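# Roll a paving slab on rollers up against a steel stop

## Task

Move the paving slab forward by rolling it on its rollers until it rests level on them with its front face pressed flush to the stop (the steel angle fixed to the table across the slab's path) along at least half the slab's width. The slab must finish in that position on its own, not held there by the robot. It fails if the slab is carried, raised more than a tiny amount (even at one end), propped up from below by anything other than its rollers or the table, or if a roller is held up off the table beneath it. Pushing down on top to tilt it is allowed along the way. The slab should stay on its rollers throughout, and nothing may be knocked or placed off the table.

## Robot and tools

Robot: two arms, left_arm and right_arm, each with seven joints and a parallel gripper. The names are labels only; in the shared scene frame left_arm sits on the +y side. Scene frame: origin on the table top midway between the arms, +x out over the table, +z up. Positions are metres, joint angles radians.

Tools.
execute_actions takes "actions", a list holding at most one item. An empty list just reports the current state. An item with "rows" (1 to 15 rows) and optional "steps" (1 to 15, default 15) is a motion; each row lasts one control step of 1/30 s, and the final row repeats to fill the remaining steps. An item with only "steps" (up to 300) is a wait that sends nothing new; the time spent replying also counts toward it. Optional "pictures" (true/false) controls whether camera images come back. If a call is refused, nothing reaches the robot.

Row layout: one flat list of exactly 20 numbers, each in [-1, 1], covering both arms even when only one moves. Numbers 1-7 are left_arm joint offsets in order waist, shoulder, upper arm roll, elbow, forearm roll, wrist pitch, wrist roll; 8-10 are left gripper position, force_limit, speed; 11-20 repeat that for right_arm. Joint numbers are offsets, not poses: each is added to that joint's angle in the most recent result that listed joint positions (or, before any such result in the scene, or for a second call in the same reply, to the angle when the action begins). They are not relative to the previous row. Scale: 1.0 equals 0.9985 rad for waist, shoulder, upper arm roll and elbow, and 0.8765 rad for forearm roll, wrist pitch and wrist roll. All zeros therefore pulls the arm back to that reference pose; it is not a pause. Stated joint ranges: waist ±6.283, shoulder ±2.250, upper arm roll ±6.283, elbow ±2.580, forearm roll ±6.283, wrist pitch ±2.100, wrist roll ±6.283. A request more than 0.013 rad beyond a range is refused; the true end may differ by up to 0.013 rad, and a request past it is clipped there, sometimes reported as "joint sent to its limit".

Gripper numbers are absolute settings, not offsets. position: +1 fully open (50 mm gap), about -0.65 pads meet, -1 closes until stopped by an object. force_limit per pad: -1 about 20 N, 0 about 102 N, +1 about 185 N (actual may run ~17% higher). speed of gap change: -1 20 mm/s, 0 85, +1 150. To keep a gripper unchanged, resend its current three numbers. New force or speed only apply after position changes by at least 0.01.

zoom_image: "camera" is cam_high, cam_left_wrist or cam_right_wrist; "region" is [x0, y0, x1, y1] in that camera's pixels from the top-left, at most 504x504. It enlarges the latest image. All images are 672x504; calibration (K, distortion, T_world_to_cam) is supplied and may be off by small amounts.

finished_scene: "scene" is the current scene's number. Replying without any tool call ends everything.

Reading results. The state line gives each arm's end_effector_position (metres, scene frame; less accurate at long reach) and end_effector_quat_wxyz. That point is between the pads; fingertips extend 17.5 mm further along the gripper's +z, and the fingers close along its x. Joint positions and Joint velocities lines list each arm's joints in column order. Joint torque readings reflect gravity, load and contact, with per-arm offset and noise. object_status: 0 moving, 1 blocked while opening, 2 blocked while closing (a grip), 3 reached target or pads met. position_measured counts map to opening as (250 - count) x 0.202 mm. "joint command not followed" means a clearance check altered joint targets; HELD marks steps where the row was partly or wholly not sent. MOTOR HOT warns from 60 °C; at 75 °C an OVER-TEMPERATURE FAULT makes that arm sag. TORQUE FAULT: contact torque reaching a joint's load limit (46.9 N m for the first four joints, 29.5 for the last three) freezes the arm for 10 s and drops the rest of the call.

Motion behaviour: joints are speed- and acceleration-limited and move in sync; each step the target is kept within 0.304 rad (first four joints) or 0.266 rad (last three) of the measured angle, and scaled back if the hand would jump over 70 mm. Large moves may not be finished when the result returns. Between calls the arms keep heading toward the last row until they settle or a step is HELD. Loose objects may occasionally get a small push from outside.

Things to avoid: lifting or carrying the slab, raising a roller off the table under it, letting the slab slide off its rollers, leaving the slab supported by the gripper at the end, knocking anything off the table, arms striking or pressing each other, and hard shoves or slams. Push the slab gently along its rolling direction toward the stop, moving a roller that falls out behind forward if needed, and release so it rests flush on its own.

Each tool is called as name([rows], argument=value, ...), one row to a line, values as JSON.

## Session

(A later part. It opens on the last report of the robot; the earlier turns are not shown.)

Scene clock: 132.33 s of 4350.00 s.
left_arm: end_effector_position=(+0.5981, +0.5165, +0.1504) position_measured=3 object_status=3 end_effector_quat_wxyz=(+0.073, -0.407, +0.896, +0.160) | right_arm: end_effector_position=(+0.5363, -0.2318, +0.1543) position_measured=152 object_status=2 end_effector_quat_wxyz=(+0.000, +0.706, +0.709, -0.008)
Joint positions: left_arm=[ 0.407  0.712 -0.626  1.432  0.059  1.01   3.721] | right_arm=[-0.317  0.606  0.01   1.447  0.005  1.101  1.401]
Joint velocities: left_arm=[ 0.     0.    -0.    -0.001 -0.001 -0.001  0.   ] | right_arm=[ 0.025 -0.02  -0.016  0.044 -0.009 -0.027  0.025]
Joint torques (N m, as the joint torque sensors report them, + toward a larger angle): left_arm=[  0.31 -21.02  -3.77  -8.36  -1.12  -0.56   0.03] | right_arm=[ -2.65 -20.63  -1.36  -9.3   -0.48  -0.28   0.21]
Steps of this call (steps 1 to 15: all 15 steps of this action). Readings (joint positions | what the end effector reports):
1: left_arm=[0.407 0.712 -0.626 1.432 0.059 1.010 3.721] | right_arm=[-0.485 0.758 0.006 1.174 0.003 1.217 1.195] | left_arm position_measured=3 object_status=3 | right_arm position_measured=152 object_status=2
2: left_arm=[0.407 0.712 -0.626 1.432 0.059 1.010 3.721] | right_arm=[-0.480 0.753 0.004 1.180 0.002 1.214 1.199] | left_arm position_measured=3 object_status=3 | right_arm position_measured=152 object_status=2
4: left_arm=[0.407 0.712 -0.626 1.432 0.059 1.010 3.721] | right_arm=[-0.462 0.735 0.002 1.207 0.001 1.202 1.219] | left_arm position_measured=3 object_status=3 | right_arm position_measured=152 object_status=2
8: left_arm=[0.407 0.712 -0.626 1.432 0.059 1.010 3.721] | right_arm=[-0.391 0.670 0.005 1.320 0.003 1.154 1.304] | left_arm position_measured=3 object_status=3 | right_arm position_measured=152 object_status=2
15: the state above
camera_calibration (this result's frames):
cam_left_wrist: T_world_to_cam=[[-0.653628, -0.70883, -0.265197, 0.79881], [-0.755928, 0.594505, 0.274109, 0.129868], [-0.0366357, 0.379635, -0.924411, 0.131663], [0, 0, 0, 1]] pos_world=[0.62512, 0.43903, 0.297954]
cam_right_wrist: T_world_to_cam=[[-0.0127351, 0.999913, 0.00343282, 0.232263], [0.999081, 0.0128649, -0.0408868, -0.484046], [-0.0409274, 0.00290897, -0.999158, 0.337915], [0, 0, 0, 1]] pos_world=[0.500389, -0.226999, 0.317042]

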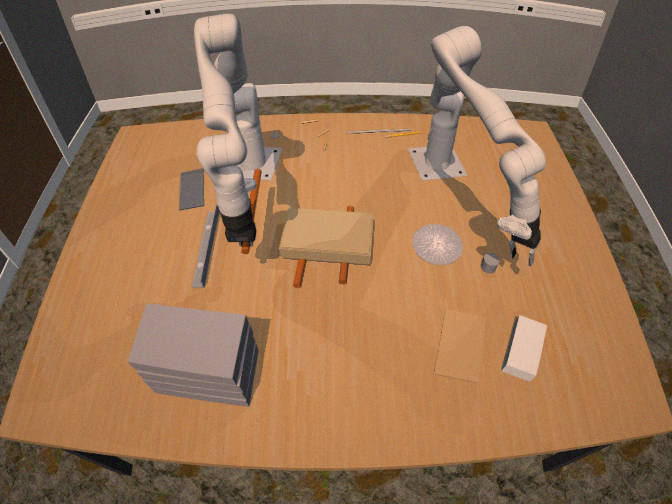

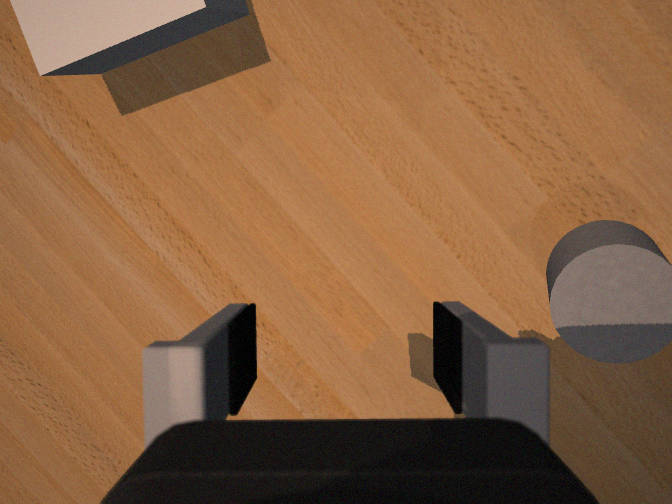

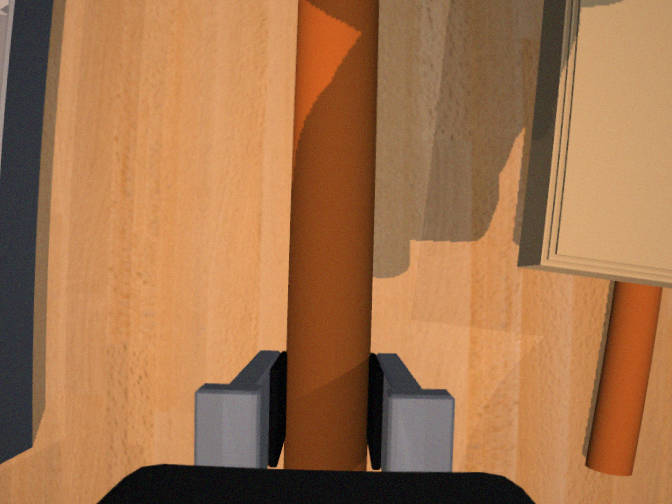

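execute_actions([
  {"rows":[[0,0,0,0,0,0,0,1,0,1,0.009,0.0,-0.01,0.01,-0.006,-0.01,0,-1,0,1],[0,0,0,0,0,0,0,1,0,1,0.009,0.02,-0.01,0.022,-0.006,-0.045,0,-1,0,1],[0,0,0,0,0,0,0,1,0,1,0.009,0.04,-0.01,0.036,-0.006,-0.09,0,-1,0,1],[0,0,0,0,0,0,0,1,0,1,0.009,0.06,-0.01,0.052,-0.006,-0.13,0,-1,0,1],[0,0,0,0,0,0,0,1,0,1,0.009,0.08,-0.01,0.068,-0.006,-0.175,0,-1,0,1],[0,0,0,0,0,0,0,1,0,1,0.009,0.10,-0.01,0.085,-0.006,-0.22,0,-1,0,1],[0,0,0,0,0,0,0,1,0,1,0.009,0.118,-0.01,0.100,-0.006,-0.26,0,-1,0,1],[0,0,0,0,0,0,0,1,0,1,0.009,0.134,-0.01,0.113,-0.006,-0.295,0,-1,0,1],[0,0,0,0,0,0,0,1,0,1,0.009,0.147,-0.01,0.124,-0.006,-0.322,0,-1,0,1],[0,0,0,0,0,0,0,1,0,1,0.009,0.157,-0.01,0.133,-0.006,-0.344,0,-1,0,1],[0,0,0,0,0,0,0,1,0,1,0.009,0.165,-0.01,0.140,-0.006,-0.361,0,-1,0,1],[0,0,0,0,0,0,0,1,0,1,0.009,0.170,-0.01,0.144,-0.006,-0.372,0,-1,0,1],[0,0,0,0,0,0,0,1,0,1,0.009,0.173,-0.01,0.147,-0.006,-0.379,0,-1,0,1]],"steps":15},
], pictures=false)

execute_actions([
  {"steps":15},
])

Scene clock: 140.47 s of 4350.00 s.
left_arm: end_effector_position=(+0.5981, +0.5165, +0.1504) position_measured=3 object_status=3 end_effector_quat_wxyz=(+0.073, -0.407, +0.896, +0.160) | right_arm: end_effector_position=(+0.5363, -0.2297, +0.0299) position_measured=152 object_status=2 end_effector_quat_wxyz=(+0.000, +0.707, +0.707, +0.001)
Joint positions: left_arm=[ 0.407  0.712 -0.626  1.432  0.059  1.01   3.721] | right_arm=[-0.308  0.774 -0.     1.593 -0.     0.774  1.401]
Joint velocities: left_arm=[-0.     0.     0.     0.    -0.    -0.001  0.   ] | right_arm=[-0.     0.061 -0.001  0.075 -0.    -0.142 -0.   ]
Joint torques (N m, as the joint torque sensors report them, + toward a larger angle): left_arm=[  0.28 -21.32  -3.99  -8.32  -0.99  -0.66   0.14] | right_arm=[  0.22 -28.5    0.2   -9.36  -0.11  -0.01   0.28]
Steps of this call (steps 1 to 15: the robot went on to your last target; steps 16 to 90: nothing new was sent; then 4.63 s passed at rest; steps 91 to 105: all 15 steps of this action). Readings (joint positions | what the end effector reports):
91: left_arm=[0.407 0.712 -0.626 1.432 0.059 1.010 3.721] | right_arm=[-0.312 0.601 0.006 1.450 0.004 1.099 1.402] | left_arm position_measured=3 object_status=3 | right_arm position_measured=152 object_status=2
92: left_arm=[0.407 0.712 -0.626 1.432 0.059 1.010 3.721] | right_arm=[-0.310 0.605 0.004 1.453 0.002 1.095 1.402] | left_arm position_measured=3 object_status=3 | right_arm position_measured=152 object_status=2
94: left_arm=[0.407 0.712 -0.626 1.432 0.059 1.010 3.721] | right_arm=[-0.309 0.626 0.001 1.467 0.000 1.064 1.402] | left_arm position_measured=3 object_status=3 | right_arm position_measured=152 object_status=2
98: left_arm=[0.407 0.712 -0.626 1.432 0.059 1.010 3.721] | right_arm=[-0.308 0.691 -0.000 1.518 -0.000 0.940 1.401] | left_arm position_measured=3 object_status=3 | right_arm position_measured=152 object_status=2
105: the state above

Scene clock: 140.97 s of 4350.00 s.
left_arm: end_effector_position=(+0.5981, +0.5165, +0.1504) position_measured=3 object_status=3 end_effector_quat_wxyz=(+0.073, -0.407, +0.896, +0.160) | right_arm: end_effector_position=(+0.5361, -0.2299, +0.0275) position_measured=152 object_status=2 end_effector_quat_wxyz=(-0.000, +0.707, +0.707, +0.000)
Joint positions: left_arm=[ 0.407  0.712 -0.626  1.432  0.059  1.01   3.721] | right_arm=[-0.308  0.779 -0.     1.594 -0.     0.769  1.401]
Joint velocities: left_arm=[-0.     0.    -0.     0.    -0.001  0.     0.001] | right_arm=[-0.001  0.     0.    -0.     0.     0.     0.   ]
Joint torques (N m, as the joint torque sensors report them, + toward a larger angle): left_arm=[  0.41 -21.26  -3.69  -8.57  -0.96  -0.47   0.18] | right_arm=[ -0.06 -22.76  -0.27  -6.62  -0.05   0.25   0.18]
Steps of this call (steps 1 to 15: the robot went on to your last target). Readings (joint positions | what the end effector reports):
1: left_arm=[0.407 0.712 -0.626 1.432 0.059 1.010 3.721] | right_arm=[-0.308 0.776 -0.000 1.594 -0.000 0.771 1.401] | left_arm position_measured=3 object_status=3 | right_arm position_measured=152 object_status=2
2: left_arm=[0.407 0.712 -0.626 1.432 0.059 1.010 3.721] | right_arm=[-0.308 0.776 -0.000 1.594 -0.000 0.770 1.401] | left_arm position_measured=3 object_status=3 | right_arm position_measured=152 object_status=2
4: left_arm=[0.407 0.712 -0.626 1.432 0.059 1.010 3.721] | right_arm=[-0.308 0.777 -0.000 1.594 -0.000 0.769 1.401] | left_arm position_measured=3 object_status=3 | right_arm position_measured=152 object_status=2
8: left_arm=[0.407 0.712 -0.626 1.432 0.059 1.010 3.721] | right_arm=[-0.308 0.778 -0.000 1.594 -0.000 0.769 1.401] | left_arm position_measured=3 object_status=3 | right_arm position_measured=152 object_status=2
15: the state above
All arms were judged still, so your last target was given up. Only a new action makes them travel on or press farther. Fingers that are still opening or closing keep moving.
camera_calibration (this result's frames):
cam_left_wrist: T_world_to_cam=[[-0.653629, -0.708829, -0.2652, 0.798812], [-0.755928, 0.594506, 0.274107, 0.129869], [-0.0366321, 0.379637, -0.92441, 0.13166], [0, 0, 0, 1]] pos_world=[0.625121, 0.43903, 0.297955]
cam_right_wrist: T_world_to_cam=[[-0.00961092, 0.999831, 0.0156664, 0.228709], [0.999499, 0.0100777, -0.0299908, -0.490172], [-0.0301436, 0.0153704, -0.999427, 0.208263], [0, 0, 0, 1]] pos_world=[0.498403, -0.226931, 0.18986]

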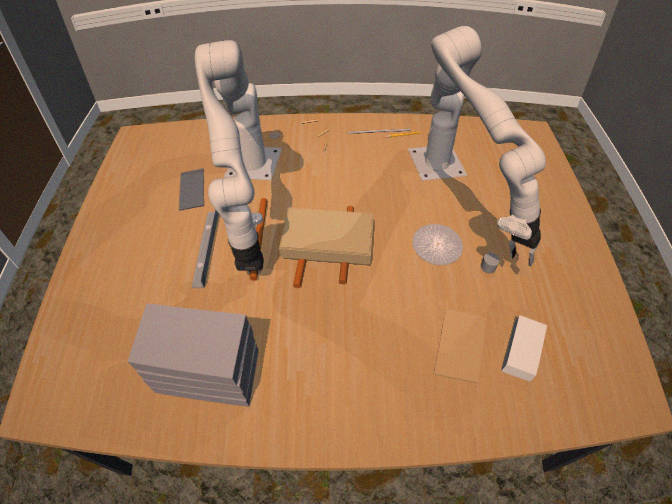

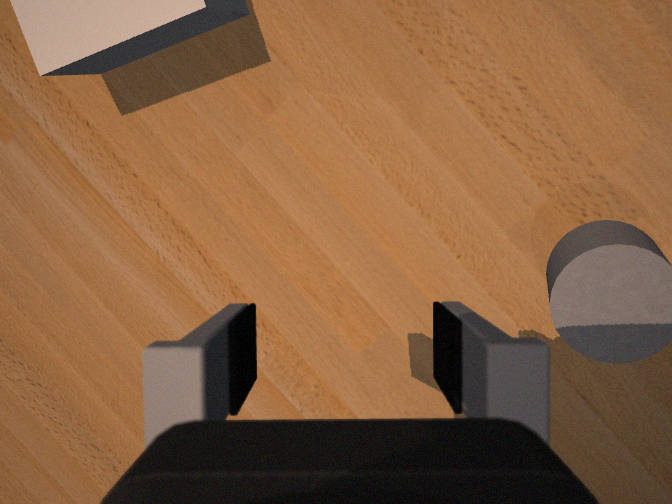

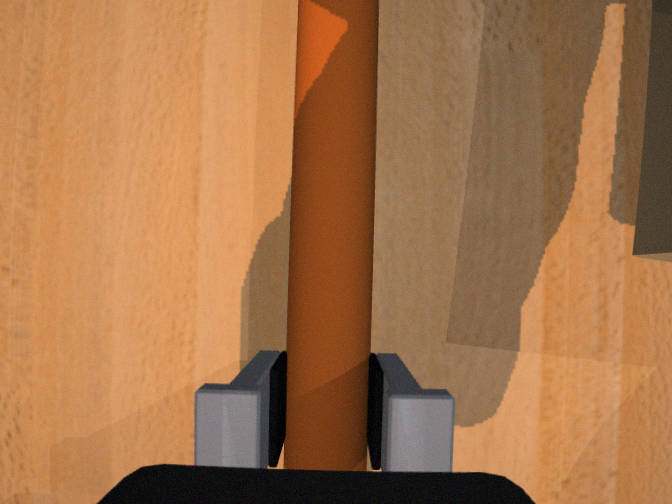

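execute_actions([
  {"rows":[[0,0,0,0,0,0,0,1,0,1,0,-0.002,0,0,0,0,0,0.8,0,0]],"steps":15},
], pictures=false)

execute_actions([
  {"rows":[[0,0,0,0,0,0,0,1,0,1,0,-0.01,0,-0.008,0,0.02,0,0.8,0,0],[0,0,0,0,0,0,0,1,0,1,0,-0.025,0,-0.02,0,0.05,0,0.8,0,0],[0,0,0,0,0,0,0,1,0,1,0,-0.045,0,-0.036,0,0.09,0,0.8,0,0],[0,0,0,0,0,0,0,1,0,1,0,-0.07,0,-0.056,0,0.14,0,0.8,0,0],[0,0,0,0,0,0,0,1,0,1,0,-0.095,0,-0.076,0,0.195,0,0.8,0,0],[0,0,0,0,0,0,0,1,0,1,0,-0.12,0,-0.096,0,0.246,0,0.8,0,0],[0,0,0,0,0,0,0,1,0,1,0,-0.145,0,-0.115,0,0.297,0,0.8,0,0],[0,0,0,0,0,0,0,1,0,1,0,-0.17,0,-0.13,0,0.342,0,0.8,0,0]],"steps":15},
])

Scene clock: 144.23 s of 4350.00 s.
left_arm: end_effector_position=(+0.5981, +0.5165, +0.1504) position_measured=3 object_status=3 end_effector_quat_wxyz=(+0.073, -0.407, +0.896, +0.160) | right_arm: end_effector_position=(+0.5366, -0.2298, +0.0285) position_measured=32 object_status=0 end_effector_quat_wxyz=(+0.000, +0.707, +0.707, +0.001)
Joint positions: left_arm=[ 0.407  0.712 -0.626  1.432  0.059  1.01   3.721] | right_arm=[-0.308  0.777 -0.     1.594 -0.     0.769  1.401]
Joint velocities: left_arm=[-0.     0.    -0.001  0.     0.    -0.     0.   ] | right_arm=[-0.     0.     0.001 -0.    -0.     0.     0.   ]
Joint torques (N m, as the joint torque sensors report them, + toward a larger angle): left_arm=[  0.09 -21.03  -3.77  -8.64  -0.97  -0.56   0.11] | right_arm=[  0.   -22.54   0.23  -6.58  -0.04  -0.1    0.08]
Steps of this call (steps 1 to 83: nothing new was sent; steps 84 to 98: all 15 steps of this action). Readings (joint positions | what the end effector reports):
84: left_arm=[0.407 0.712 -0.626 1.432 0.059 1.010 3.721] | right_arm=[-0.308 0.778 -0.000 1.594 -0.000 0.769 1.401] | left_arm position_measured=3 object_status=3 | right_arm position_measured=142 object_status=0
85: left_arm=[0.407 0.712 -0.626 1.432 0.059 1.010 3.721] | right_arm=[-0.308 0.777 -0.000 1.594 -0.000 0.769 1.401] | left_arm position_measured=3 object_status=3 | right_arm position_measured=128 object_status=0
87: left_arm=[0.407 0.712 -0.626 1.432 0.059 1.010 3.721] | right_arm=[-0.308 0.777 -0.000 1.594 -0.000 0.769 1.401] | left_arm position_measured=3 object_status=3 | right_arm position_measured=99 object_status=0
91: left_arm=[0.407 0.712 -0.626 1.432 0.059 1.010 3.721] | right_arm=[-0.308 0.777 -0.000 1.594 -0.000 0.769 1.401] | left_arm position_measured=3 object_status=3 | right_arm position_measured=43 object_status=0
98: the state above

Scene clock: 144.73 s of 4350.00 s.
left_arm: end_effector_position=(+0.5981, +0.5165, +0.1504) position_measured=3 object_status=3 end_effector_quat_wxyz=(+0.073, -0.407, +0.896, +0.160) | right_arm: end_effector_position=(+0.5383, -0.2295, +0.1473) position_measured=32 object_status=3 end_effector_quat_wxyz=(-0.000, +0.707, +0.707, -0.000)
Joint positions: left_arm=[ 0.407  0.712 -0.626  1.432  0.059  1.01   3.721] | right_arm=[-0.308  0.61  -0.     1.463 -0.     1.069  1.401]
Joint velocities: left_arm=[-0.    -0.     0.001  0.     0.    -0.001  0.001] | right_arm=[-0.    -0.023 -0.001  0.011 -0.     0.013 -0.   ]
Joint torques (N m, as the joint torque sensors report them, + toward a larger angle): left_arm=[  0.1  -20.88  -3.98  -8.36  -1.08  -0.56  -0.03] | right_arm=[  0.1  -21.92  -0.14  -8.64  -0.1   -0.09   0.23]
Steps of this call (steps 1 to 15: all 15 steps of this action). Readings (joint positions | what the end effector reports):
1: left_arm=[0.407 0.712 -0.626 1.432 0.059 1.010 3.721] | right_arm=[-0.308 0.775 -0.000 1.593 -0.000 0.771 1.401] | left_arm position_measured=3 object_status=3 | right_arm position_measured=32 object_status=3
2: left_arm=[0.407 0.712 -0.626 1.432 0.059 1.010 3.721] | right_arm=[-0.308 0.770 -0.000 1.590 -0.000 0.779 1.401] | left_arm position_measured=3 object_status=3 | right_arm position_measured=32 object_status=3
4: left_arm=[0.407 0.712 -0.626 1.432 0.059 1.010 3.721] | right_arm=[-0.308 0.749 -0.000 1.574 -0.000 0.814 1.401] | left_arm position_measured=3 object_status=3 | right_arm position_measured=32 object_status=3
8: left_arm=[0.407 0.712 -0.626 1.432 0.059 1.010 3.721] | right_arm=[-0.308 0.677 -0.000 1.517 -0.000 0.943 1.401] | left_arm position_measured=3 object_status=3 | right_arm position_measured=32 object_status=3
15: the state above
camera_calibration (this result's frames):
cam_left_wrist: T_world_to_cam=[[-0.653629, -0.708826, -0.265207, 0.798815], [-0.755929, 0.594507, 0.274105, 0.129871], [-0.0366252, 0.37964, -0.924409, 0.131654], [0, 0, 0, 1]] pos_world=[0.625123, 0.43903, 0.297955]
cam_right_wrist: T_world_to_cam=[[-0.00957666, 0.999833, 0.015553, 0.226538], [0.999487, 0.0100464, -0.0304116, -0.488712], [-0.0305628, 0.0152538, -0.999416, 0.32824], [0, 0, 0, 1]] pos_world=[0.500663, -0.226597, 0.309663]

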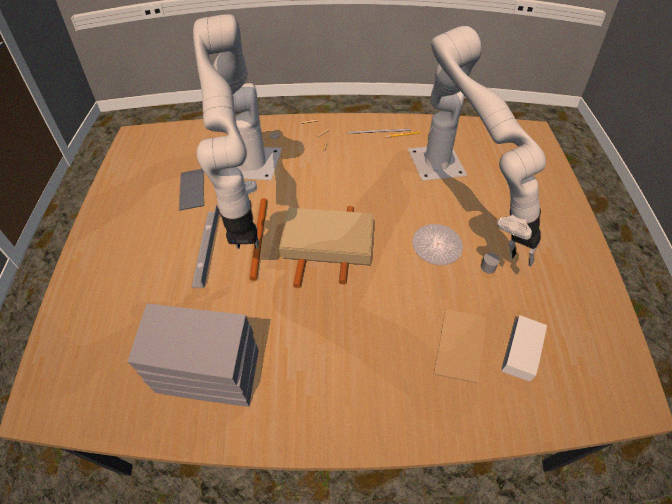

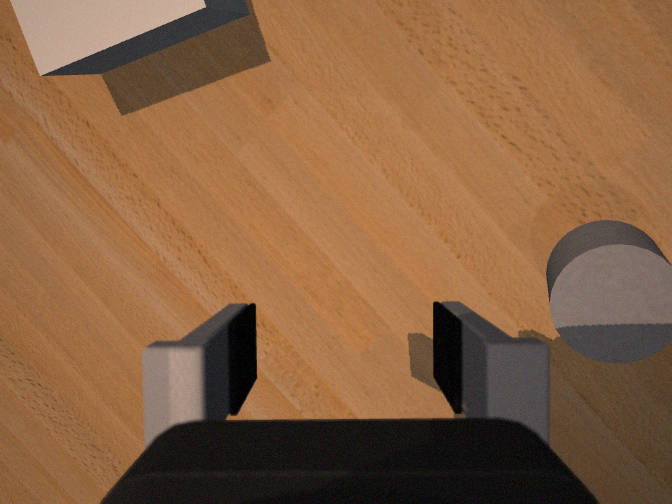

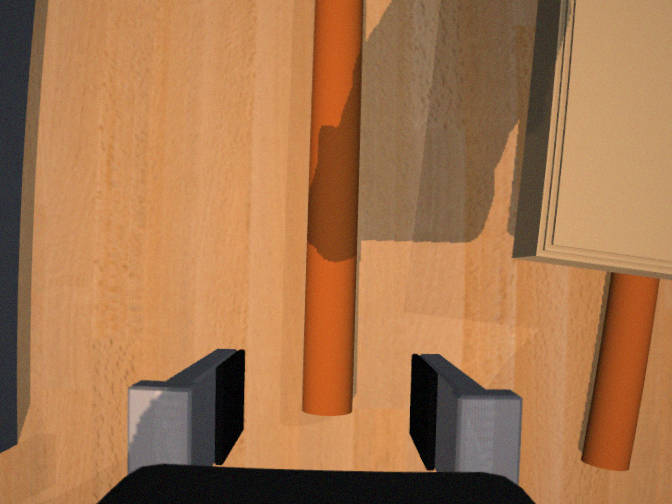

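execute_actions([
  {"rows":[[0,0,0,0,0,0,0,1,0,1,-0.536,-0.055,0,0.169,0,-0.130,1.0,1,0,1]],"steps":15},
], pictures=false)

execute_actions([
  {"steps":30},
])

Scene clock: 149.70 s of 4350.00 s.
left_arm: end_effector_position=(+0.5981, +0.5165, +0.1504) position_measured=3 object_status=3 end_effector_quat_wxyz=(+0.073, -0.407, +0.896, +0.160) | right_arm: end_effector_position=(+0.4633, -0.0816, +0.1339) position_measured=3 object_status=3 end_effector_quat_wxyz=(+0.000, +0.427, +0.904, +0.000)
Joint positions: left_arm=[ 0.407  0.712 -0.626  1.432  0.059  1.01   3.721] | right_arm=[-0.673  0.567  0.001  1.593  0.     0.98   1.725]
Joint velocities: left_arm=[-0.    -0.    -0.001 -0.     0.     0.001  0.001] | right_arm=[-0.942 -0.066 -0.003  0.212 -0.001 -0.145  1.124]
Joint torques (N m, as the joint torque sensors report them, + toward a larger angle): left_arm=[  0.23 -21.18  -3.85  -8.08  -0.99  -0.5    0.12] | right_arm=[  0.13 -20.31  -0.57  -7.69  -0.02   0.01   0.2 ]
From where the robot then was, a joint's target lay farther than a number of 1.0 reaches, so one or more steps of this call were cut to that.
Steps of this call (steps 1 to 15: the robot went on to your last target; steps 16 to 90: nothing new was sent; then 1.47 s passed at rest; steps 91 to 105: all 15 steps of this action). Readings (joint positions | what the end effector reports):
91: left_arm=[0.407 0.712 -0.626 1.432 0.059 1.010 3.721] | right_arm=[-0.310 0.607 0.000 1.464 -0.000 1.069 1.402] | left_arm position_measured=3 object_status=3 | right_arm position_measured=14 object_status=0
92: left_arm=[0.407 0.712 -0.626 1.432 0.059 1.010 3.721] | right_arm=[-0.316 0.605 0.002 1.467 0.001 1.066 1.406] | left_arm position_measured=3 object_status=3 | right_arm position_measured=4 object_status=0
94: left_arm=[0.407 0.712 -0.626 1.432 0.059 1.010 3.721] | right_arm=[-0.346 0.600 0.004 1.482 0.001 1.056 1.430] | left_arm position_measured=3 object_status=3 | right_arm position_measured=3 object_status=0
98: left_arm=[0.407 0.712 -0.626 1.432 0.059 1.010 3.721] | right_arm=[-0.457 0.584 0.002 1.534 0.000 1.021 1.525] | left_arm position_measured=3 object_status=3 | right_arm position_measured=3 object_status=0
105: the state above

Scene clock: 150.70 s of 4350.00 s.
left_arm: end_effector_position=(+0.5981, +0.5165, +0.1504) position_measured=3 object_status=3 end_effector_quat_wxyz=(+0.073, -0.407, +0.896, +0.160) | right_arm: end_effector_position=(+0.4263, -0.0261, +0.1297) position_measured=3 object_status=3 end_effector_quat_wxyz=(-0.000, +0.079, +0.997, -0.000)
Joint positions: left_arm=[ 0.407  0.712 -0.626  1.432  0.059  1.01   3.721] | right_arm=[-0.843  0.555 -0.     1.632 -0.     0.955  2.278]
Joint velocities: left_arm=[ 0.    -0.    -0.    -0.    -0.     0.001 -0.   ] | right_arm=[-0.001 -0.    -0.     0.     0.     0.     0.   ]
Joint torques (N m, as the joint torque sensors report them, + toward a larger angle): left_arm=[  0.04 -21.08  -4.03  -8.17  -0.84  -0.56   0.07] | right_arm=[  0.09 -19.83  -0.06  -7.86  -0.23  -0.2    0.18]
Steps of this call (steps 1 to 30: the robot went on to your last target). Readings (joint positions | what the end effector reports):
1: left_arm=[0.407 0.712 -0.626 1.432 0.059 1.010 3.721] | right_arm=[-0.702 0.565 -0.000 1.600 -0.000 0.976 1.764] | left_arm position_measured=3 object_status=3 | right_arm position_measured=3 object_status=3
2: left_arm=[0.407 0.712 -0.626 1.432 0.059 1.010 3.721] | right_arm=[-0.728 0.564 -0.001 1.606 -0.001 0.972 1.805] | left_arm position_measured=3 object_status=3 | right_arm position_measured=3 object_status=3
4: left_arm=[0.407 0.712 -0.626 1.432 0.059 1.010 3.721] | right_arm=[-0.767 0.561 -0.003 1.615 -0.001 0.966 1.886] | left_arm position_measured=3 object_status=3 | right_arm position_measured=3 object_status=3
8: left_arm=[0.407 0.712 -0.626 1.432 0.059 1.010 3.721] | right_arm=[-0.811 0.558 -0.001 1.626 -0.001 0.959 2.049] | left_arm position_measured=3 object_status=3 | right_arm position_measured=3 object_status=3
30: the state above
All arms were judged still, so your last target was given up. Only a new action makes them travel on or press farther. Fingers that are still opening or closing keep moving.
camera_calibration (this result's frames):
cam_left_wrist: T_world_to_cam=[[-0.653629, -0.708825, -0.26521, 0.798816], [-0.755928, 0.594508, 0.274103, 0.129872], [-0.0366217, 0.379642, -0.924408, 0.131651], [0, 0, 0, 1]] pos_world=[0.625125, 0.43903, 0.297956]
cam_right_wrist: T_world_to_cam=[[-0.988724, 0.148914, 0.0157611, 0.417509], [0.148398, 0.988472, -0.0300237, 0.00893568], [-0.0200504, -0.0273462, -0.999425, 0.298524], [0, 0, 0, 1]] pos_world=[0.41746, -0.0628422, 0.29204]

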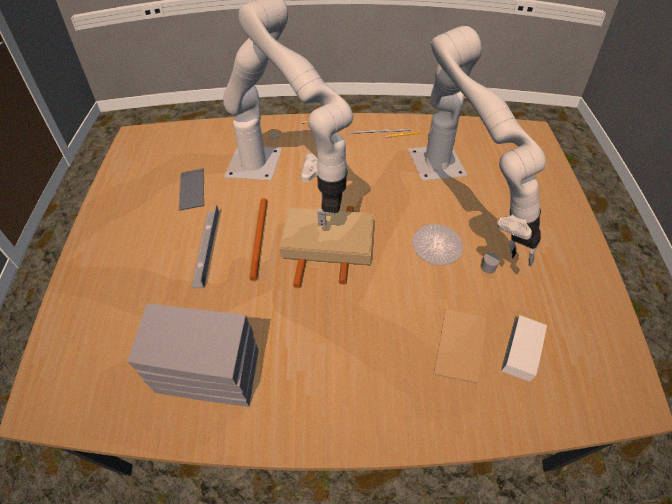

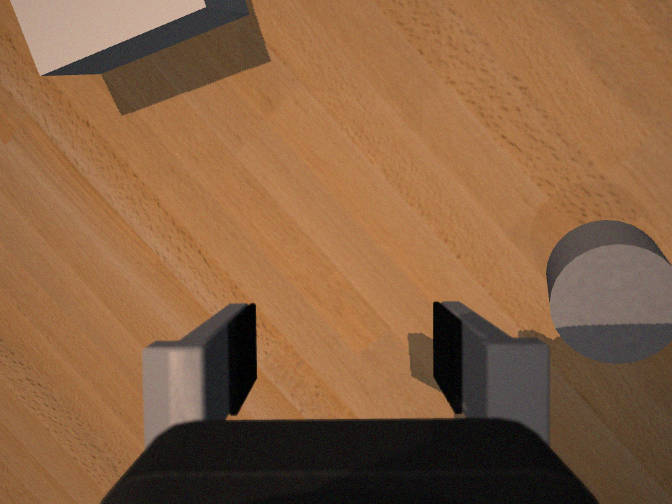

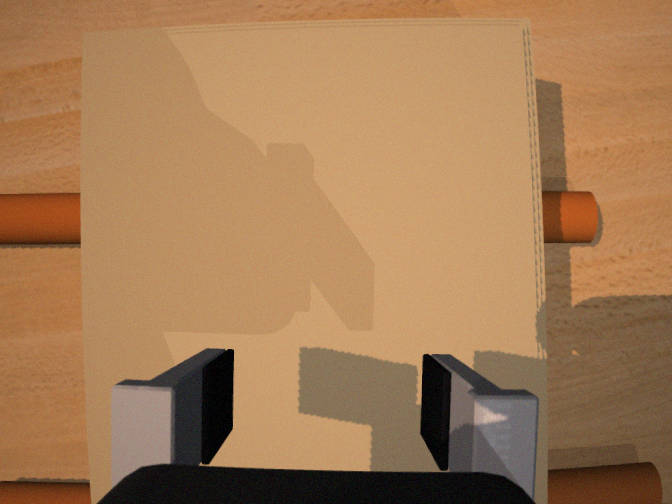

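execute_actions([
  {"rows":[[0,0,0,0,0,0,0,1,0,1,0,0.012,0,0.009,0,-0.024,0.02,1,0,1],[0,0,0,0,0,0,0,1,0,1,0,0.024,0,0.018,0,-0.048,0.02,1,0,1],[0,0,0,0,0,0,0,1,0,1,0,0.036,0,0.027,0,-0.072,0.02,1,0,1],[0,0,0,0,0,0,0,1,0,1,0,0.047,0,0.036,0,-0.095,0.02,1,0,1],[0,0,0,0,0,0,0,1,0,1,0,0.056,0,0.043,0,-0.113,0.02,1,0,1],[0,0,0,0,0,0,0,1,0,1,0,0.062,0,0.048,0,-0.126,0.02,1,0,1],[0,0,0,0,0,0,0,1,0,1,0,0.067,0,0.052,0,-0.136,0.02,1,0,1],[0,0,0,0,0,0,0,1,0,1,0,0.070,0,0.054,0,-0.140,0.02,1,0,1],[0,0,0,0,0,0,0,1,0,1,0,0.075,0,0.057,0,-0.140,0.02,1,0,1],[0,0,0,0,0,0,0,1,0,1,0,0.080,0,0.060,0,-0.140,0.02,1,0,1],[0,0,0,0,0,0,0,1,0,1,0,0.085,0,0.063,0,-0.140,0.02,1,0,1],[0,0,0,0,0,0,0,1,0,1,0,0.089,0,0.065,0,-0.140,0.02,1,0,1]],"steps":15},
], pictures=false)

execute_actions([
  {"steps":8},
], pictures=false)

Scene clock: 154.70 s of 4350.00 s.
left_arm: end_effector_position=(+0.5981, +0.5165, +0.1504) position_measured=3 object_status=3 end_effector_quat_wxyz=(+0.073, -0.407, +0.896, +0.160) | right_arm: end_effector_position=(+0.4261, -0.0266, +0.0837) position_measured=3 object_status=3 end_effector_quat_wxyz=(-0.001, +0.070, +0.998, -0.001)
Joint positions: left_arm=[ 0.407  0.712 -0.627  1.432  0.059  1.01   3.721] | right_arm=[-0.844  0.624 -0.     1.686 -0.     0.834  2.296]
Joint velocities: left_arm=[ 0.     0.    -0.     0.001  0.     0.     0.   ] | right_arm=[ 0.002 -0.003  0.003  0.011  0.001 -0.005  0.001]
Joint torques (N m, as the joint torque sensors report them, + toward a larger angle): left_arm=[  0.03 -21.26  -4.01  -8.2   -1.07  -0.47   0.16] | right_arm=[-0.23 -3.82 -0.43  0.23 -0.24 -1.26  0.11]
Steps of this call (steps 1 to 90: nothing new was sent; then 0.50 s passed at rest; steps 91 to 105: all 15 steps of this action). Readings (joint positions | what the end effector reports):
91: left_arm=[0.407 0.712 -0.626 1.432 0.059 1.010 3.721] | right_arm=[-0.843 0.556 -0.000 1.633 -0.000 0.953 2.279] | left_arm position_measured=3 object_status=3 | right_arm position_measured=3 object_status=3
92: left_arm=[0.407 0.712 -0.627 1.432 0.059 1.010 3.721] | right_arm=[-0.843 0.562 -0.000 1.636 -0.000 0.945 2.285] | left_arm position_measured=3 object_status=3 | right_arm position_measured=3 object_status=3
94: left_arm=[0.407 0.712 -0.627 1.432 0.059 1.010 3.721] | right_arm=[-0.843 0.581 -0.000 1.649 -0.000 0.914 2.294] | left_arm position_measured=3 object_status=3 | right_arm position_measured=3 object_status=3
98: left_arm=[0.407 0.712 -0.626 1.432 0.059 1.010 3.721] | right_arm=[-0.843 0.615 -0.000 1.679 -0.000 0.848 2.296] | left_arm position_measured=3 object_status=3 | right_arm position_measured=3 object_status=3
105: the state above

Scene clock: 154.97 s of 4350.00 s.
left_arm: end_effector_position=(+0.5981, +0.5165, +0.1504) position_measured=3 object_status=3 end_effector_quat_wxyz=(+0.073, -0.407, +0.896, +0.160) | right_arm: end_effector_position=(+0.4260, -0.0269, +0.0836) position_measured=3 object_status=3 end_effector_quat_wxyz=(-0.001, +0.070, +0.998, -0.001)
Joint positions: left_arm=[ 0.407  0.712 -0.627  1.432  0.059  1.01   3.721] | right_arm=[-0.843  0.624  0.     1.686 -0.     0.834  2.296]
Joint velocities: left_arm=[-0.     0.     0.    -0.001 -0.001 -0.     0.001] | right_arm=[ 0.     0.    -0.001 -0.     0.    -0.    -0.   ]
Joint torques (N m, as the joint torque sensors report them, + toward a larger angle): left_arm=[  0.06 -21.2   -3.82  -8.55  -1.13  -0.45  -0.06] | right_arm=[-0.17 -2.9   0.02  0.93  0.12 -1.28  0.03]
Steps of this call (steps 1 to 8: the robot went on to your last target). Readings (joint positions | what the end effector reports):
1: left_arm=[0.407 0.712 -0.627 1.432 0.059 1.010 3.721] | right_arm=[-0.844 0.624 0.000 1.686 -0.000 0.834 2.296] | left_arm position_measured=3 object_status=3 | right_arm position_measured=3 object_status=3
2: left_arm=[0.407 0.712 -0.626 1.432 0.059 1.010 3.721] | right_arm=[-0.843 0.624 0.000 1.686 -0.000 0.834 2.296] | left_arm position_measured=3 object_status=3 | right_arm position_measured=3 object_status=3
4: left_arm=[0.407 0.712 -0.627 1.432 0.059 1.010 3.721] | right_arm=[-0.843 0.624 0.000 1.686 -0.000 0.834 2.296] | left_arm position_measured=3 object_status=3 | right_arm position_measured=3 object_status=3
8: the state above

execute_actions([
  {"rows":[[0,0,0,0,0,0,0,1,0,1,0.003,0.015,0,0.014,0,-0.003,0.004,1,0,1],[0,0,0,0,0,0,0,1,0,1,0.006,0.013,0,0.019,0,-0.005,0.008,1,0,1],[0,0,0,0,0,0,0,1,0,1,0.009,0.010,0,0.024,0,-0.008,0.012,1,0,1],[0,0,0,0,0,0,0,1,0,1,0.012,0.008,0,0.029,0,-0.011,0.016,1,0,1],[0,0,0,0,0,0,0,1,0,1,0.015,0.006,0,0.033,0,-0.014,0.020,1,0,1],[0,0,0,0,0,0,0,1,0,1,0.017,0.003,0,0.038,0,-0.017,0.024,1,0,1],[0,0,0,0,0,0,0,1,0,1,0.020,0.001,0,0.043,0,-0.020,0.028,1,0,1],[0,0,0,0,0,0,0,1,0,1,0.023,-0.001,0,0.048,0,-0.022,0.032,1,0,1],[0,0,0,0,0,0,0,1,0,1,0.026,-0.004,0,0.053,0,-0.025,0.036,1,0,1],[0,0,0,0,0,0,0,1,0,1,0.029,-0.006,0,0.057,0,-0.028,0.040,1,0,1],[0,0,0,0,0,0,0,1,0,1,0.032,-0.008,0,0.062,0,-0.031,0.044,1,0,1],[0,0,0,0,0,0,0,1,0,1,0.035,-0.011,0,0.067,0,-0.034,0.049,1,0,1],[0,0,0,0,0,0,0,1,0,1,0.038,-0.013,0,0.072,0,-0.037,0.053,1,0,1],[0,0,0,0,0,0,0,1,0,1,0.041,-0.015,0,0.077,0,-0.040,0.057,1,0,1],[0,0,0,0,0,0,0,1,0,1,0.044,-0.018,0,0.082,0,-0.043,0.062,1,0,1]],"steps":15},
], pictures=false)

execute_actions([
  {"rows":[[0,0,0,0,0,0,0,1,0,1,0.006,0.012,0,0.019,0,-0.005,0.008,1,0,1],[0,0,0,0,0,0,0,1,0,1,0.009,0.010,0,0.024,0,-0.008,0.012,1,0,1],[0,0,0,0,0,0,0,1,0,1,0.012,0.008,0,0.029,0,-0.011,0.016,1,0,1],[0,0,0,0,0,0,0,1,0,1,0.015,0.006,0,0.033,0,-0.014,0.020,1,0,1],[0,0,0,0,0,0,0,1,0,1,0.017,0.003,0,0.038,0,-0.017,0.024,1,0,1],[0,0,0,0,0,0,0,1,0,1,0.020,0.001,0,0.043,0,-0.020,0.028,1,0,1],[0,0,0,0,0,0,0,1,0,1,0.023,-0.001,0,0.048,0,-0.022,0.032,1,0,1],[0,0,0,0,0,0,0,1,0,1,0.026,-0.004,0,0.053,0,-0.025,0.036,1,0,1],[0,0,0,0,0,0,0,1,0,1,0.029,-0.006,0,0.057,0,-0.028,0.040,1,0,1],[0,0,0,0,0,0,0,1,0,1,0.032,-0.008,0,0.062,0,-0.031,0.044,1,0,1],[0,0,0,0,0,0,0,1,0,1,0.035,-0.011,0,0.067,0,-0.034,0.049,1,0,1],[0,0,0,0,0,0,0,1,0,1,0.038,-0.013,0,0.072,0,-0.037,0.053,1,0,1],[0,0,0,0,0,0,0,1,0,1,0.041,-0.015,0,0.077,0,-0.040,0.057,1,0,1],[0,0,0,0,0,0,0,1,0,1,0.044,-0.018,0,0.082,0,-0.043,0.062,1,0,1]],"steps":15},
], pictures=false)

execute_actions([
  {"steps":8},
])

Scene clock: 166.10 s of 4350.00 s.
left_arm: end_effector_position=(+0.5981, +0.5165, +0.1504) position_measured=3 object_status=3 end_effector_quat_wxyz=(+0.073, -0.407, +0.896, +0.160) | right_arm: end_effector_position=(+0.4229, -0.0528, +0.0838) position_measured=3 object_status=3 end_effector_quat_wxyz=(-0.001, +0.067, +0.998, -0.001)
Joint positions: left_arm=[ 0.407  0.712 -0.627  1.432  0.059  1.01   3.721] | right_arm=[-0.805  0.592  0.     1.75  -0.001  0.803  2.342]
Joint velocities: left_arm=[ 0.     0.     0.    -0.    -0.     0.001 -0.   ] | right_arm=[ 0.089 -0.078  0.     0.148  0.    -0.08   0.115]
Joint torques (N m, as the joint torque sensors report them, + toward a larger angle): left_arm=[ -0.05 -21.35  -3.84  -8.57  -1.05  -0.51   0.25] | right_arm=[ 0.23 -3.93 -0.06  0.11  0.35 -0.79  0.51]
Steps of this call (steps 1 to 15: the robot went on to your last target; steps 16 to 90: nothing new was sent; then 7.63 s passed at rest; steps 91 to 105: all 15 steps of this action). Readings (joint positions | what the end effector reports):
91: left_arm=[0.407 0.712 -0.626 1.432 0.059 1.010 3.721] | right_arm=[-0.843 0.623 -0.000 1.687 -0.000 0.834 2.296] | left_arm position_measured=3 object_status=3 | right_arm position_measured=3 object_status=3
92: left_arm=[0.407 0.712 -0.627 1.432 0.059 1.010 3.721] | right_arm=[-0.841 0.622 -0.001 1.690 -0.001 0.832 2.298] | left_arm position_measured=3 object_status=3 | right_arm position_measured=3 object_status=3
94: left_arm=[0.407 0.712 -0.627 1.432 0.059 1.010 3.721] | right_arm=[-0.836 0.618 -0.001 1.697 -0.001 0.829 2.304] | left_arm position_measured=3 object_status=3 | right_arm position_measured=3 object_status=3
98: left_arm=[0.407 0.712 -0.627 1.432 0.059 1.010 3.721] | right_arm=[-0.825 0.609 0.001 1.717 -0.001 0.820 2.317] | left_arm position_measured=3 object_status=3 | right_arm position_measured=3 object_status=3
105: the state above

Scene clock: 166.60 s of 4350.00 s.
left_arm: end_effector_position=(+0.5981, +0.5165, +0.1504) position_measured=3 object_status=3 end_effector_quat_wxyz=(+0.073, -0.407, +0.896, +0.160) | right_arm: end_effector_position=(+0.4190, -0.0807, +0.0837) position_measured=3 object_status=3 end_effector_quat_wxyz=(-0.001, +0.063, +0.998, -0.001)
Joint positions: left_arm=[ 0.407  0.712 -0.627  1.432  0.059  1.01   3.721] | right_arm=[-0.763  0.56   0.002  1.817 -0.     0.768  2.393]
Joint velocities: left_arm=[ 0.     0.     0.     0.     0.    -0.     0.001] | right_arm=[ 0.06  -0.048  0.013  0.113  0.011 -0.055  0.096]
Joint torques (N m, as the joint torque sensors report them, + toward a larger angle): left_arm=[  0.34 -21.49  -4.08  -8.67  -1.15  -0.66   0.13] | right_arm=[-0.89 -4.04 -1.32  0.99 -0.62  0.25 -0.02]
Steps of this call (steps 1 to 15: all 15 steps of this action). Readings (joint positions | what the end effector reports):
1: left_arm=[0.407 0.712 -0.627 1.432 0.059 1.010 3.721] | right_arm=[-0.802 0.590 0.000 1.755 -0.001 0.800 2.346] | left_arm position_measured=3 object_status=3 | right_arm position_measured=3 object_status=3
2: left_arm=[0.407 0.712 -0.627 1.432 0.059 1.010 3.721] | right_arm=[-0.800 0.588 0.001 1.758 -0.001 0.799 2.348] | left_arm position_measured=3 object_status=3 | right_arm position_measured=3 object_status=3
4: left_arm=[0.407 0.712 -0.627 1.432 0.059 1.010 3.721] | right_arm=[-0.795 0.585 0.001 1.766 -0.001 0.795 2.354] | left_arm position_measured=3 object_status=3 | right_arm position_measured=3 object_status=3
8: left_arm=[0.407 0.712 -0.627 1.432 0.059 1.010 3.721] | right_arm=[-0.784 0.576 0.001 1.784 -0.001 0.785 2.367] | left_arm position_measured=3 object_status=3 | right_arm position_measured=3 object_status=3
15: the state above

Scene clock: 166.87 s of 4350.00 s.
left_arm: end_effector_position=(+0.5981, +0.5165, +0.1504) position_measured=3 object_status=3 end_effector_quat_wxyz=(+0.073, -0.407, +0.896, +0.160) | right_arm: end_effector_position=(+0.4188, -0.0826, +0.0838) position_measured=3 object_status=3 end_effector_quat_wxyz=(-0.001, +0.062, +0.998, -0.001)
Joint positions: left_arm=[ 0.407  0.712 -0.627  1.432  0.059  1.01   3.721] | right_arm=[-0.76   0.557  0.002  1.821 -0.     0.765  2.397]
Joint velocities: left_arm=[ 0.     0.     0.    -0.    -0.001 -0.    -0.   ] | right_arm=[ 0.     0.001 -0.002 -0.001 -0.    -0.001 -0.   ]
Joint torques (N m, as the joint torque sensors report them, + toward a larger angle): left_arm=[  0.03 -21.13  -4.06  -8.5   -1.02  -0.5    0.07] | right_arm=[-0.71 -4.15 -0.67  0.91 -0.48 -0.67  0.11]
Steps of this call (steps 1 to 8: the robot went on to your last target). Readings (joint positions | what the end effector reports):
1: left_arm=[0.407 0.712 -0.627 1.432 0.059 1.010 3.721] | right_arm=[-0.761 0.558 0.002 1.820 0.000 0.767 2.395] | left_arm position_measured=3 object_status=3 | right_arm position_measured=3 object_status=3
2: left_arm=[0.407 0.712 -0.627 1.432 0.059 1.010 3.721] | right_arm=[-0.761 0.558 0.003 1.821 0.001 0.767 2.396] | left_arm position_measured=3 object_status=3 | right_arm position_measured=3 object_status=3
4: left_arm=[0.407 0.712 -0.627 1.432 0.059 1.010 3.721] | right_arm=[-0.760 0.557 0.003 1.822 0.000 0.766 2.397] | left_arm position_measured=3 object_status=3 | right_arm position_measured=3 object_status=3
8: the state above
camera_calibration (this result's frames):
cam_left_wrist: T_world_to_cam=[[-0.65363, -0.70882, -0.26522, 0.79882], [-0.755928, 0.59451, 0.2741, 0.129874], [-0.0366112, 0.379647, -0.924407, 0.131643], [0, 0, 0, 1]] pos_world=[0.625128, 0.43903, 0.297956]
cam_right_wrist: T_world_to_cam=[[-0.993115, 0.115953, 0.0166607, 0.418219], [0.115376, 0.992799, -0.0322305, 0.0788504], [-0.020278, -0.0300863, -0.999342, 0.250831], [0, 0, 0, 1]] pos_world=[0.411329, -0.11923, 0.246239]

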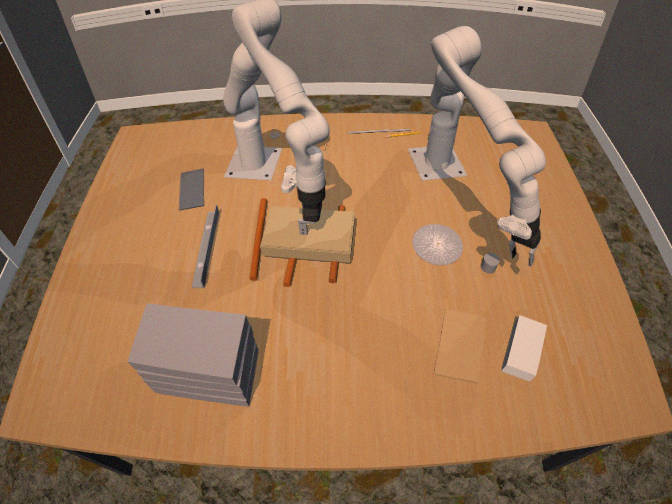

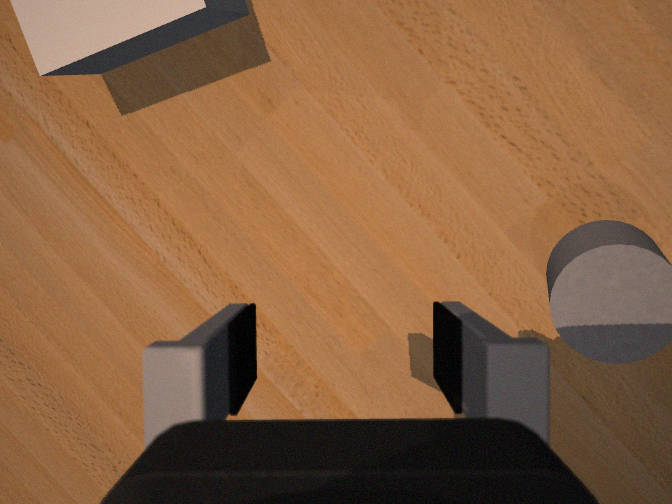

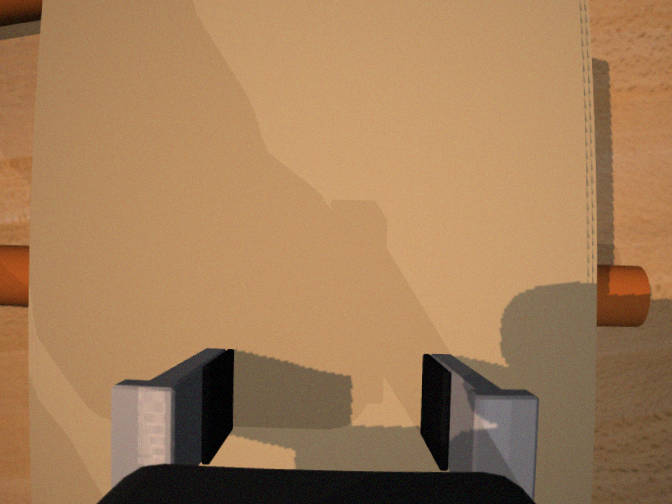

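execute_actions([
  {"rows":[[0,0,0,0,0,0,0,1,0,1,0.003,0.015,0,0.013,0,-0.002,0.004,1,0,1],[0,0,0,0,0,0,0,1,0,1,0.006,0.014,0,0.016,0,-0.004,0.009,1,0,1],[0,0,0,0,0,0,0,1,0,1,0.008,0.013,0,0.019,0,-0.005,0.013,1,0,1],[0,0,0,0,0,0,0,1,0,1,0.011,0.011,0,0.022,0,-0.007,0.018,1,0,1],[0,0,0,0,0,0,0,1,0,1,0.014,0.010,0,0.025,0,-0.009,0.022,1,0,1],[0,0,0,0,0,0,0,1,0,1,0.017,0.008,0,0.028,0,-0.011,0.027,1,0,1],[0,0,0,0,0,0,0,1,0,1,0.020,0.007,0,0.031,0,-0.013,0.031,1,0,1],[0,0,0,0,0,0,0,1,0,1,0.022,0.005,0,0.034,0,-0.014,0.036,1,0,1],[0,0,0,0,0,0,0,1,0,1,0.025,0.004,0,0.037,0,-0.016,0.040,1,0,1],[0,0,0,0,0,0,0,1,0,1,0.028,0.002,0,0.040,0,-0.018,0.045,1,0,1],[0,0,0,0,0,0,0,1,0,1,0.031,0.001,0,0.043,0,-0.020,0.049,1,0,1],[0,0,0,0,0,0,0,1,0,1,0.034,-0.001,0,0.046,0,-0.022,0.054,1,0,1],[0,0,0,0,0,0,0,1,0,1,0.036,-0.002,0,0.049,0,-0.023,0.058,1,0,1],[0,0,0,0,0,0,0,1,0,1,0.039,-0.004,0,0.052,0,-0.025,0.063,1,0,1],[0,0,0,0,0,0,0,1,0,1,0.042,-0.005,0,0.055,0,-0.027,0.067,1,0,1]],"steps":15},
], pictures=false)

execute_actions([
  {"steps":8},
])

Scene clock: 171.17 s of 4350.00 s.
left_arm: end_effector_position=(+0.5981, +0.5165, +0.1504) position_measured=3 object_status=3 end_effector_quat_wxyz=(+0.073, -0.407, +0.896, +0.160) | right_arm: end_effector_position=(+0.4164, -0.1030, +0.0837) position_measured=3 object_status=3 end_effector_quat_wxyz=(-0.002, +0.055, +0.998, -0.001)
Joint positions: left_arm=[ 0.407  0.712 -0.627  1.432  0.059  1.01   3.721] | right_arm=[-0.723  0.537  0.001  1.863 -0.001  0.746  2.448]
Joint velocities: left_arm=[ 0.     0.     0.    -0.001 -0.    -0.001 -0.   ] | right_arm=[ 0.084 -0.041 -0.004  0.09  -0.002 -0.045  0.117]
Joint torques (N m, as the joint torque sensors report them, + toward a larger angle): left_arm=[ -0.01 -21.22  -4.15  -8.49  -1.07  -0.55   0.25] | right_arm=[ 0.8  -2.97  0.53 -1.02  0.8  -0.79  0.34]
Steps of this call (steps 1 to 15: the robot went on to your last target; steps 16 to 90: nothing new was sent; then 0.80 s passed at rest; steps 91 to 105: all 15 steps of this action). Readings (joint positions | what the end effector reports):
91: left_arm=[0.407 0.712 -0.627 1.432 0.059 1.010 3.721] | right_arm=[-0.759 0.557 0.002 1.822 -0.000 0.765 2.397] | left_arm position_measured=3 object_status=3 | right_arm position_measured=3 object_status=3
92: left_arm=[0.407 0.712 -0.627 1.432 0.059 1.010 3.721] | right_arm=[-0.757 0.556 0.001 1.824 -0.001 0.764 2.399] | left_arm position_measured=3 object_status=3 | right_arm position_measured=3 object_status=3
94: left_arm=[0.407 0.712 -0.627 1.432 0.059 1.010 3.721] | right_arm=[-0.752 0.554 0.001 1.829 -0.001 0.762 2.406] | left_arm position_measured=3 object_status=3 | right_arm position_measured=3 object_status=3
98: left_arm=[0.407 0.712 -0.627 1.432 0.059 1.010 3.721] | right_arm=[-0.742 0.547 0.002 1.842 -0.001 0.757 2.421] | left_arm position_measured=3 object_status=3 | right_arm position_measured=3 object_status=3
105: the state above

Scene clock: 171.43 s of 4350.00 s.
left_arm: end_effector_position=(+0.5981, +0.5165, +0.1504) position_measured=3 object_status=3 end_effector_quat_wxyz=(+0.073, -0.407, +0.896, +0.160) | right_arm: end_effector_position=(+0.4161, -0.1055, +0.0837) position_measured=3 object_status=3 end_effector_quat_wxyz=(-0.002, +0.054, +0.999, -0.001)
Joint positions: left_arm=[ 0.407  0.712 -0.627  1.432  0.059  1.01   3.721] | right_arm=[-0.719  0.534  0.001  1.868 -0.001  0.744  2.455]
Joint velocities: left_arm=[-0.     0.     0.001 -0.    -0.     0.001  0.001] | right_arm=[ 0.001  0.    -0.003 -0.001 -0.001 -0.001 -0.   ]
Joint torques (N m, as the joint torque sensors report them, + toward a larger angle): left_arm=[  0.18 -21.06  -3.84  -8.41  -1.15  -0.48   0.17] | right_arm=[ 0.93 -2.43  0.76 -0.7   0.17 -1.06  0.35]
Steps of this call (steps 1 to 8: the robot went on to your last target). Readings (joint positions | what the end effector reports):
1: left_arm=[0.407 0.712 -0.627 1.432 0.059 1.010 3.721] | right_arm=[-0.721 0.536 0.001 1.866 -0.001 0.745 2.452] | left_arm position_measured=3 object_status=3 | right_arm position_measured=3 object_status=3
2: left_arm=[0.407 0.712 -0.627 1.432 0.059 1.010 3.721] | right_arm=[-0.720 0.535 0.002 1.867 -0.001 0.745 2.454] | left_arm position_measured=3 object_status=3 | right_arm position_measured=3 object_status=3
4: left_arm=[0.407 0.712 -0.627 1.432 0.059 1.010 3.721] | right_arm=[-0.720 0.534 0.002 1.868 -0.000 0.745 2.455] | left_arm position_measured=3 object_status=3 | right_arm position_measured=3 object_status=3
8: the state above
camera_calibration (this result's frames):
cam_left_wrist: T_world_to_cam=[[-0.653631, -0.708818, -0.265224, 0.798822], [-0.755928, 0.594511, 0.274098, 0.129875], [-0.0366076, 0.379649, -0.924406, 0.13164], [0, 0, 0, 1]] pos_world=[0.62513, 0.43903, 0.297956]
cam_right_wrist: T_world_to_cam=[[-0.994921, 0.0988385, 0.0190764, 0.416954], [0.0981774, 0.994624, -0.0329406, 0.109364], [-0.0222296, -0.0309004, -0.999275, 0.250777], [0, 0, 0, 1]] pos_world=[0.409673, -0.142238, 0.246243]

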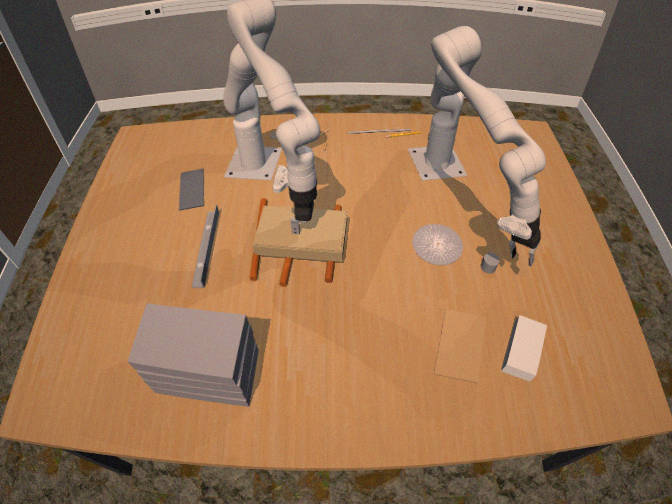

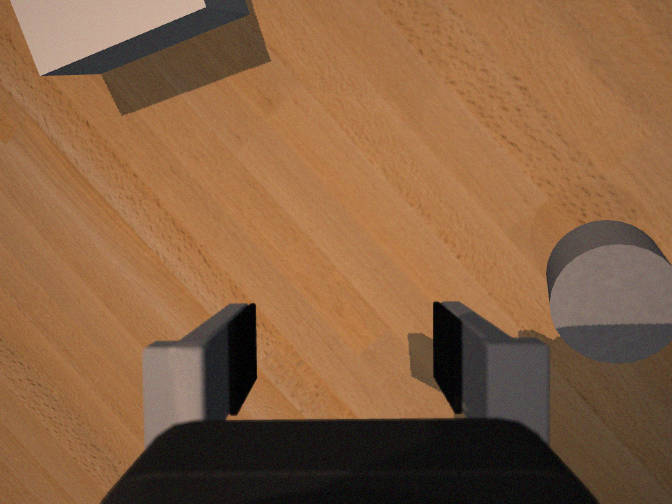

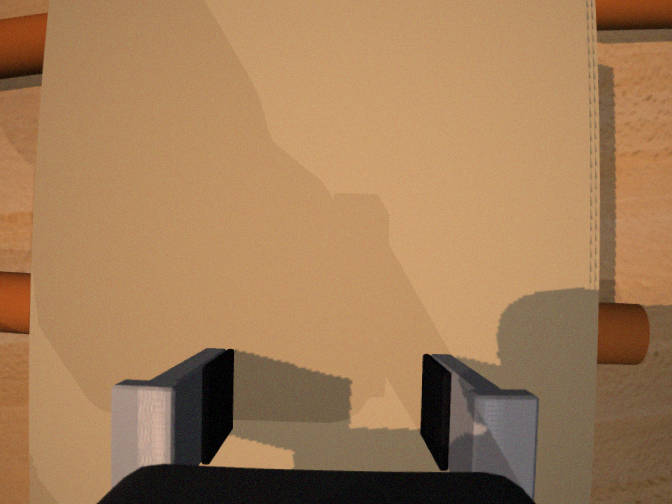

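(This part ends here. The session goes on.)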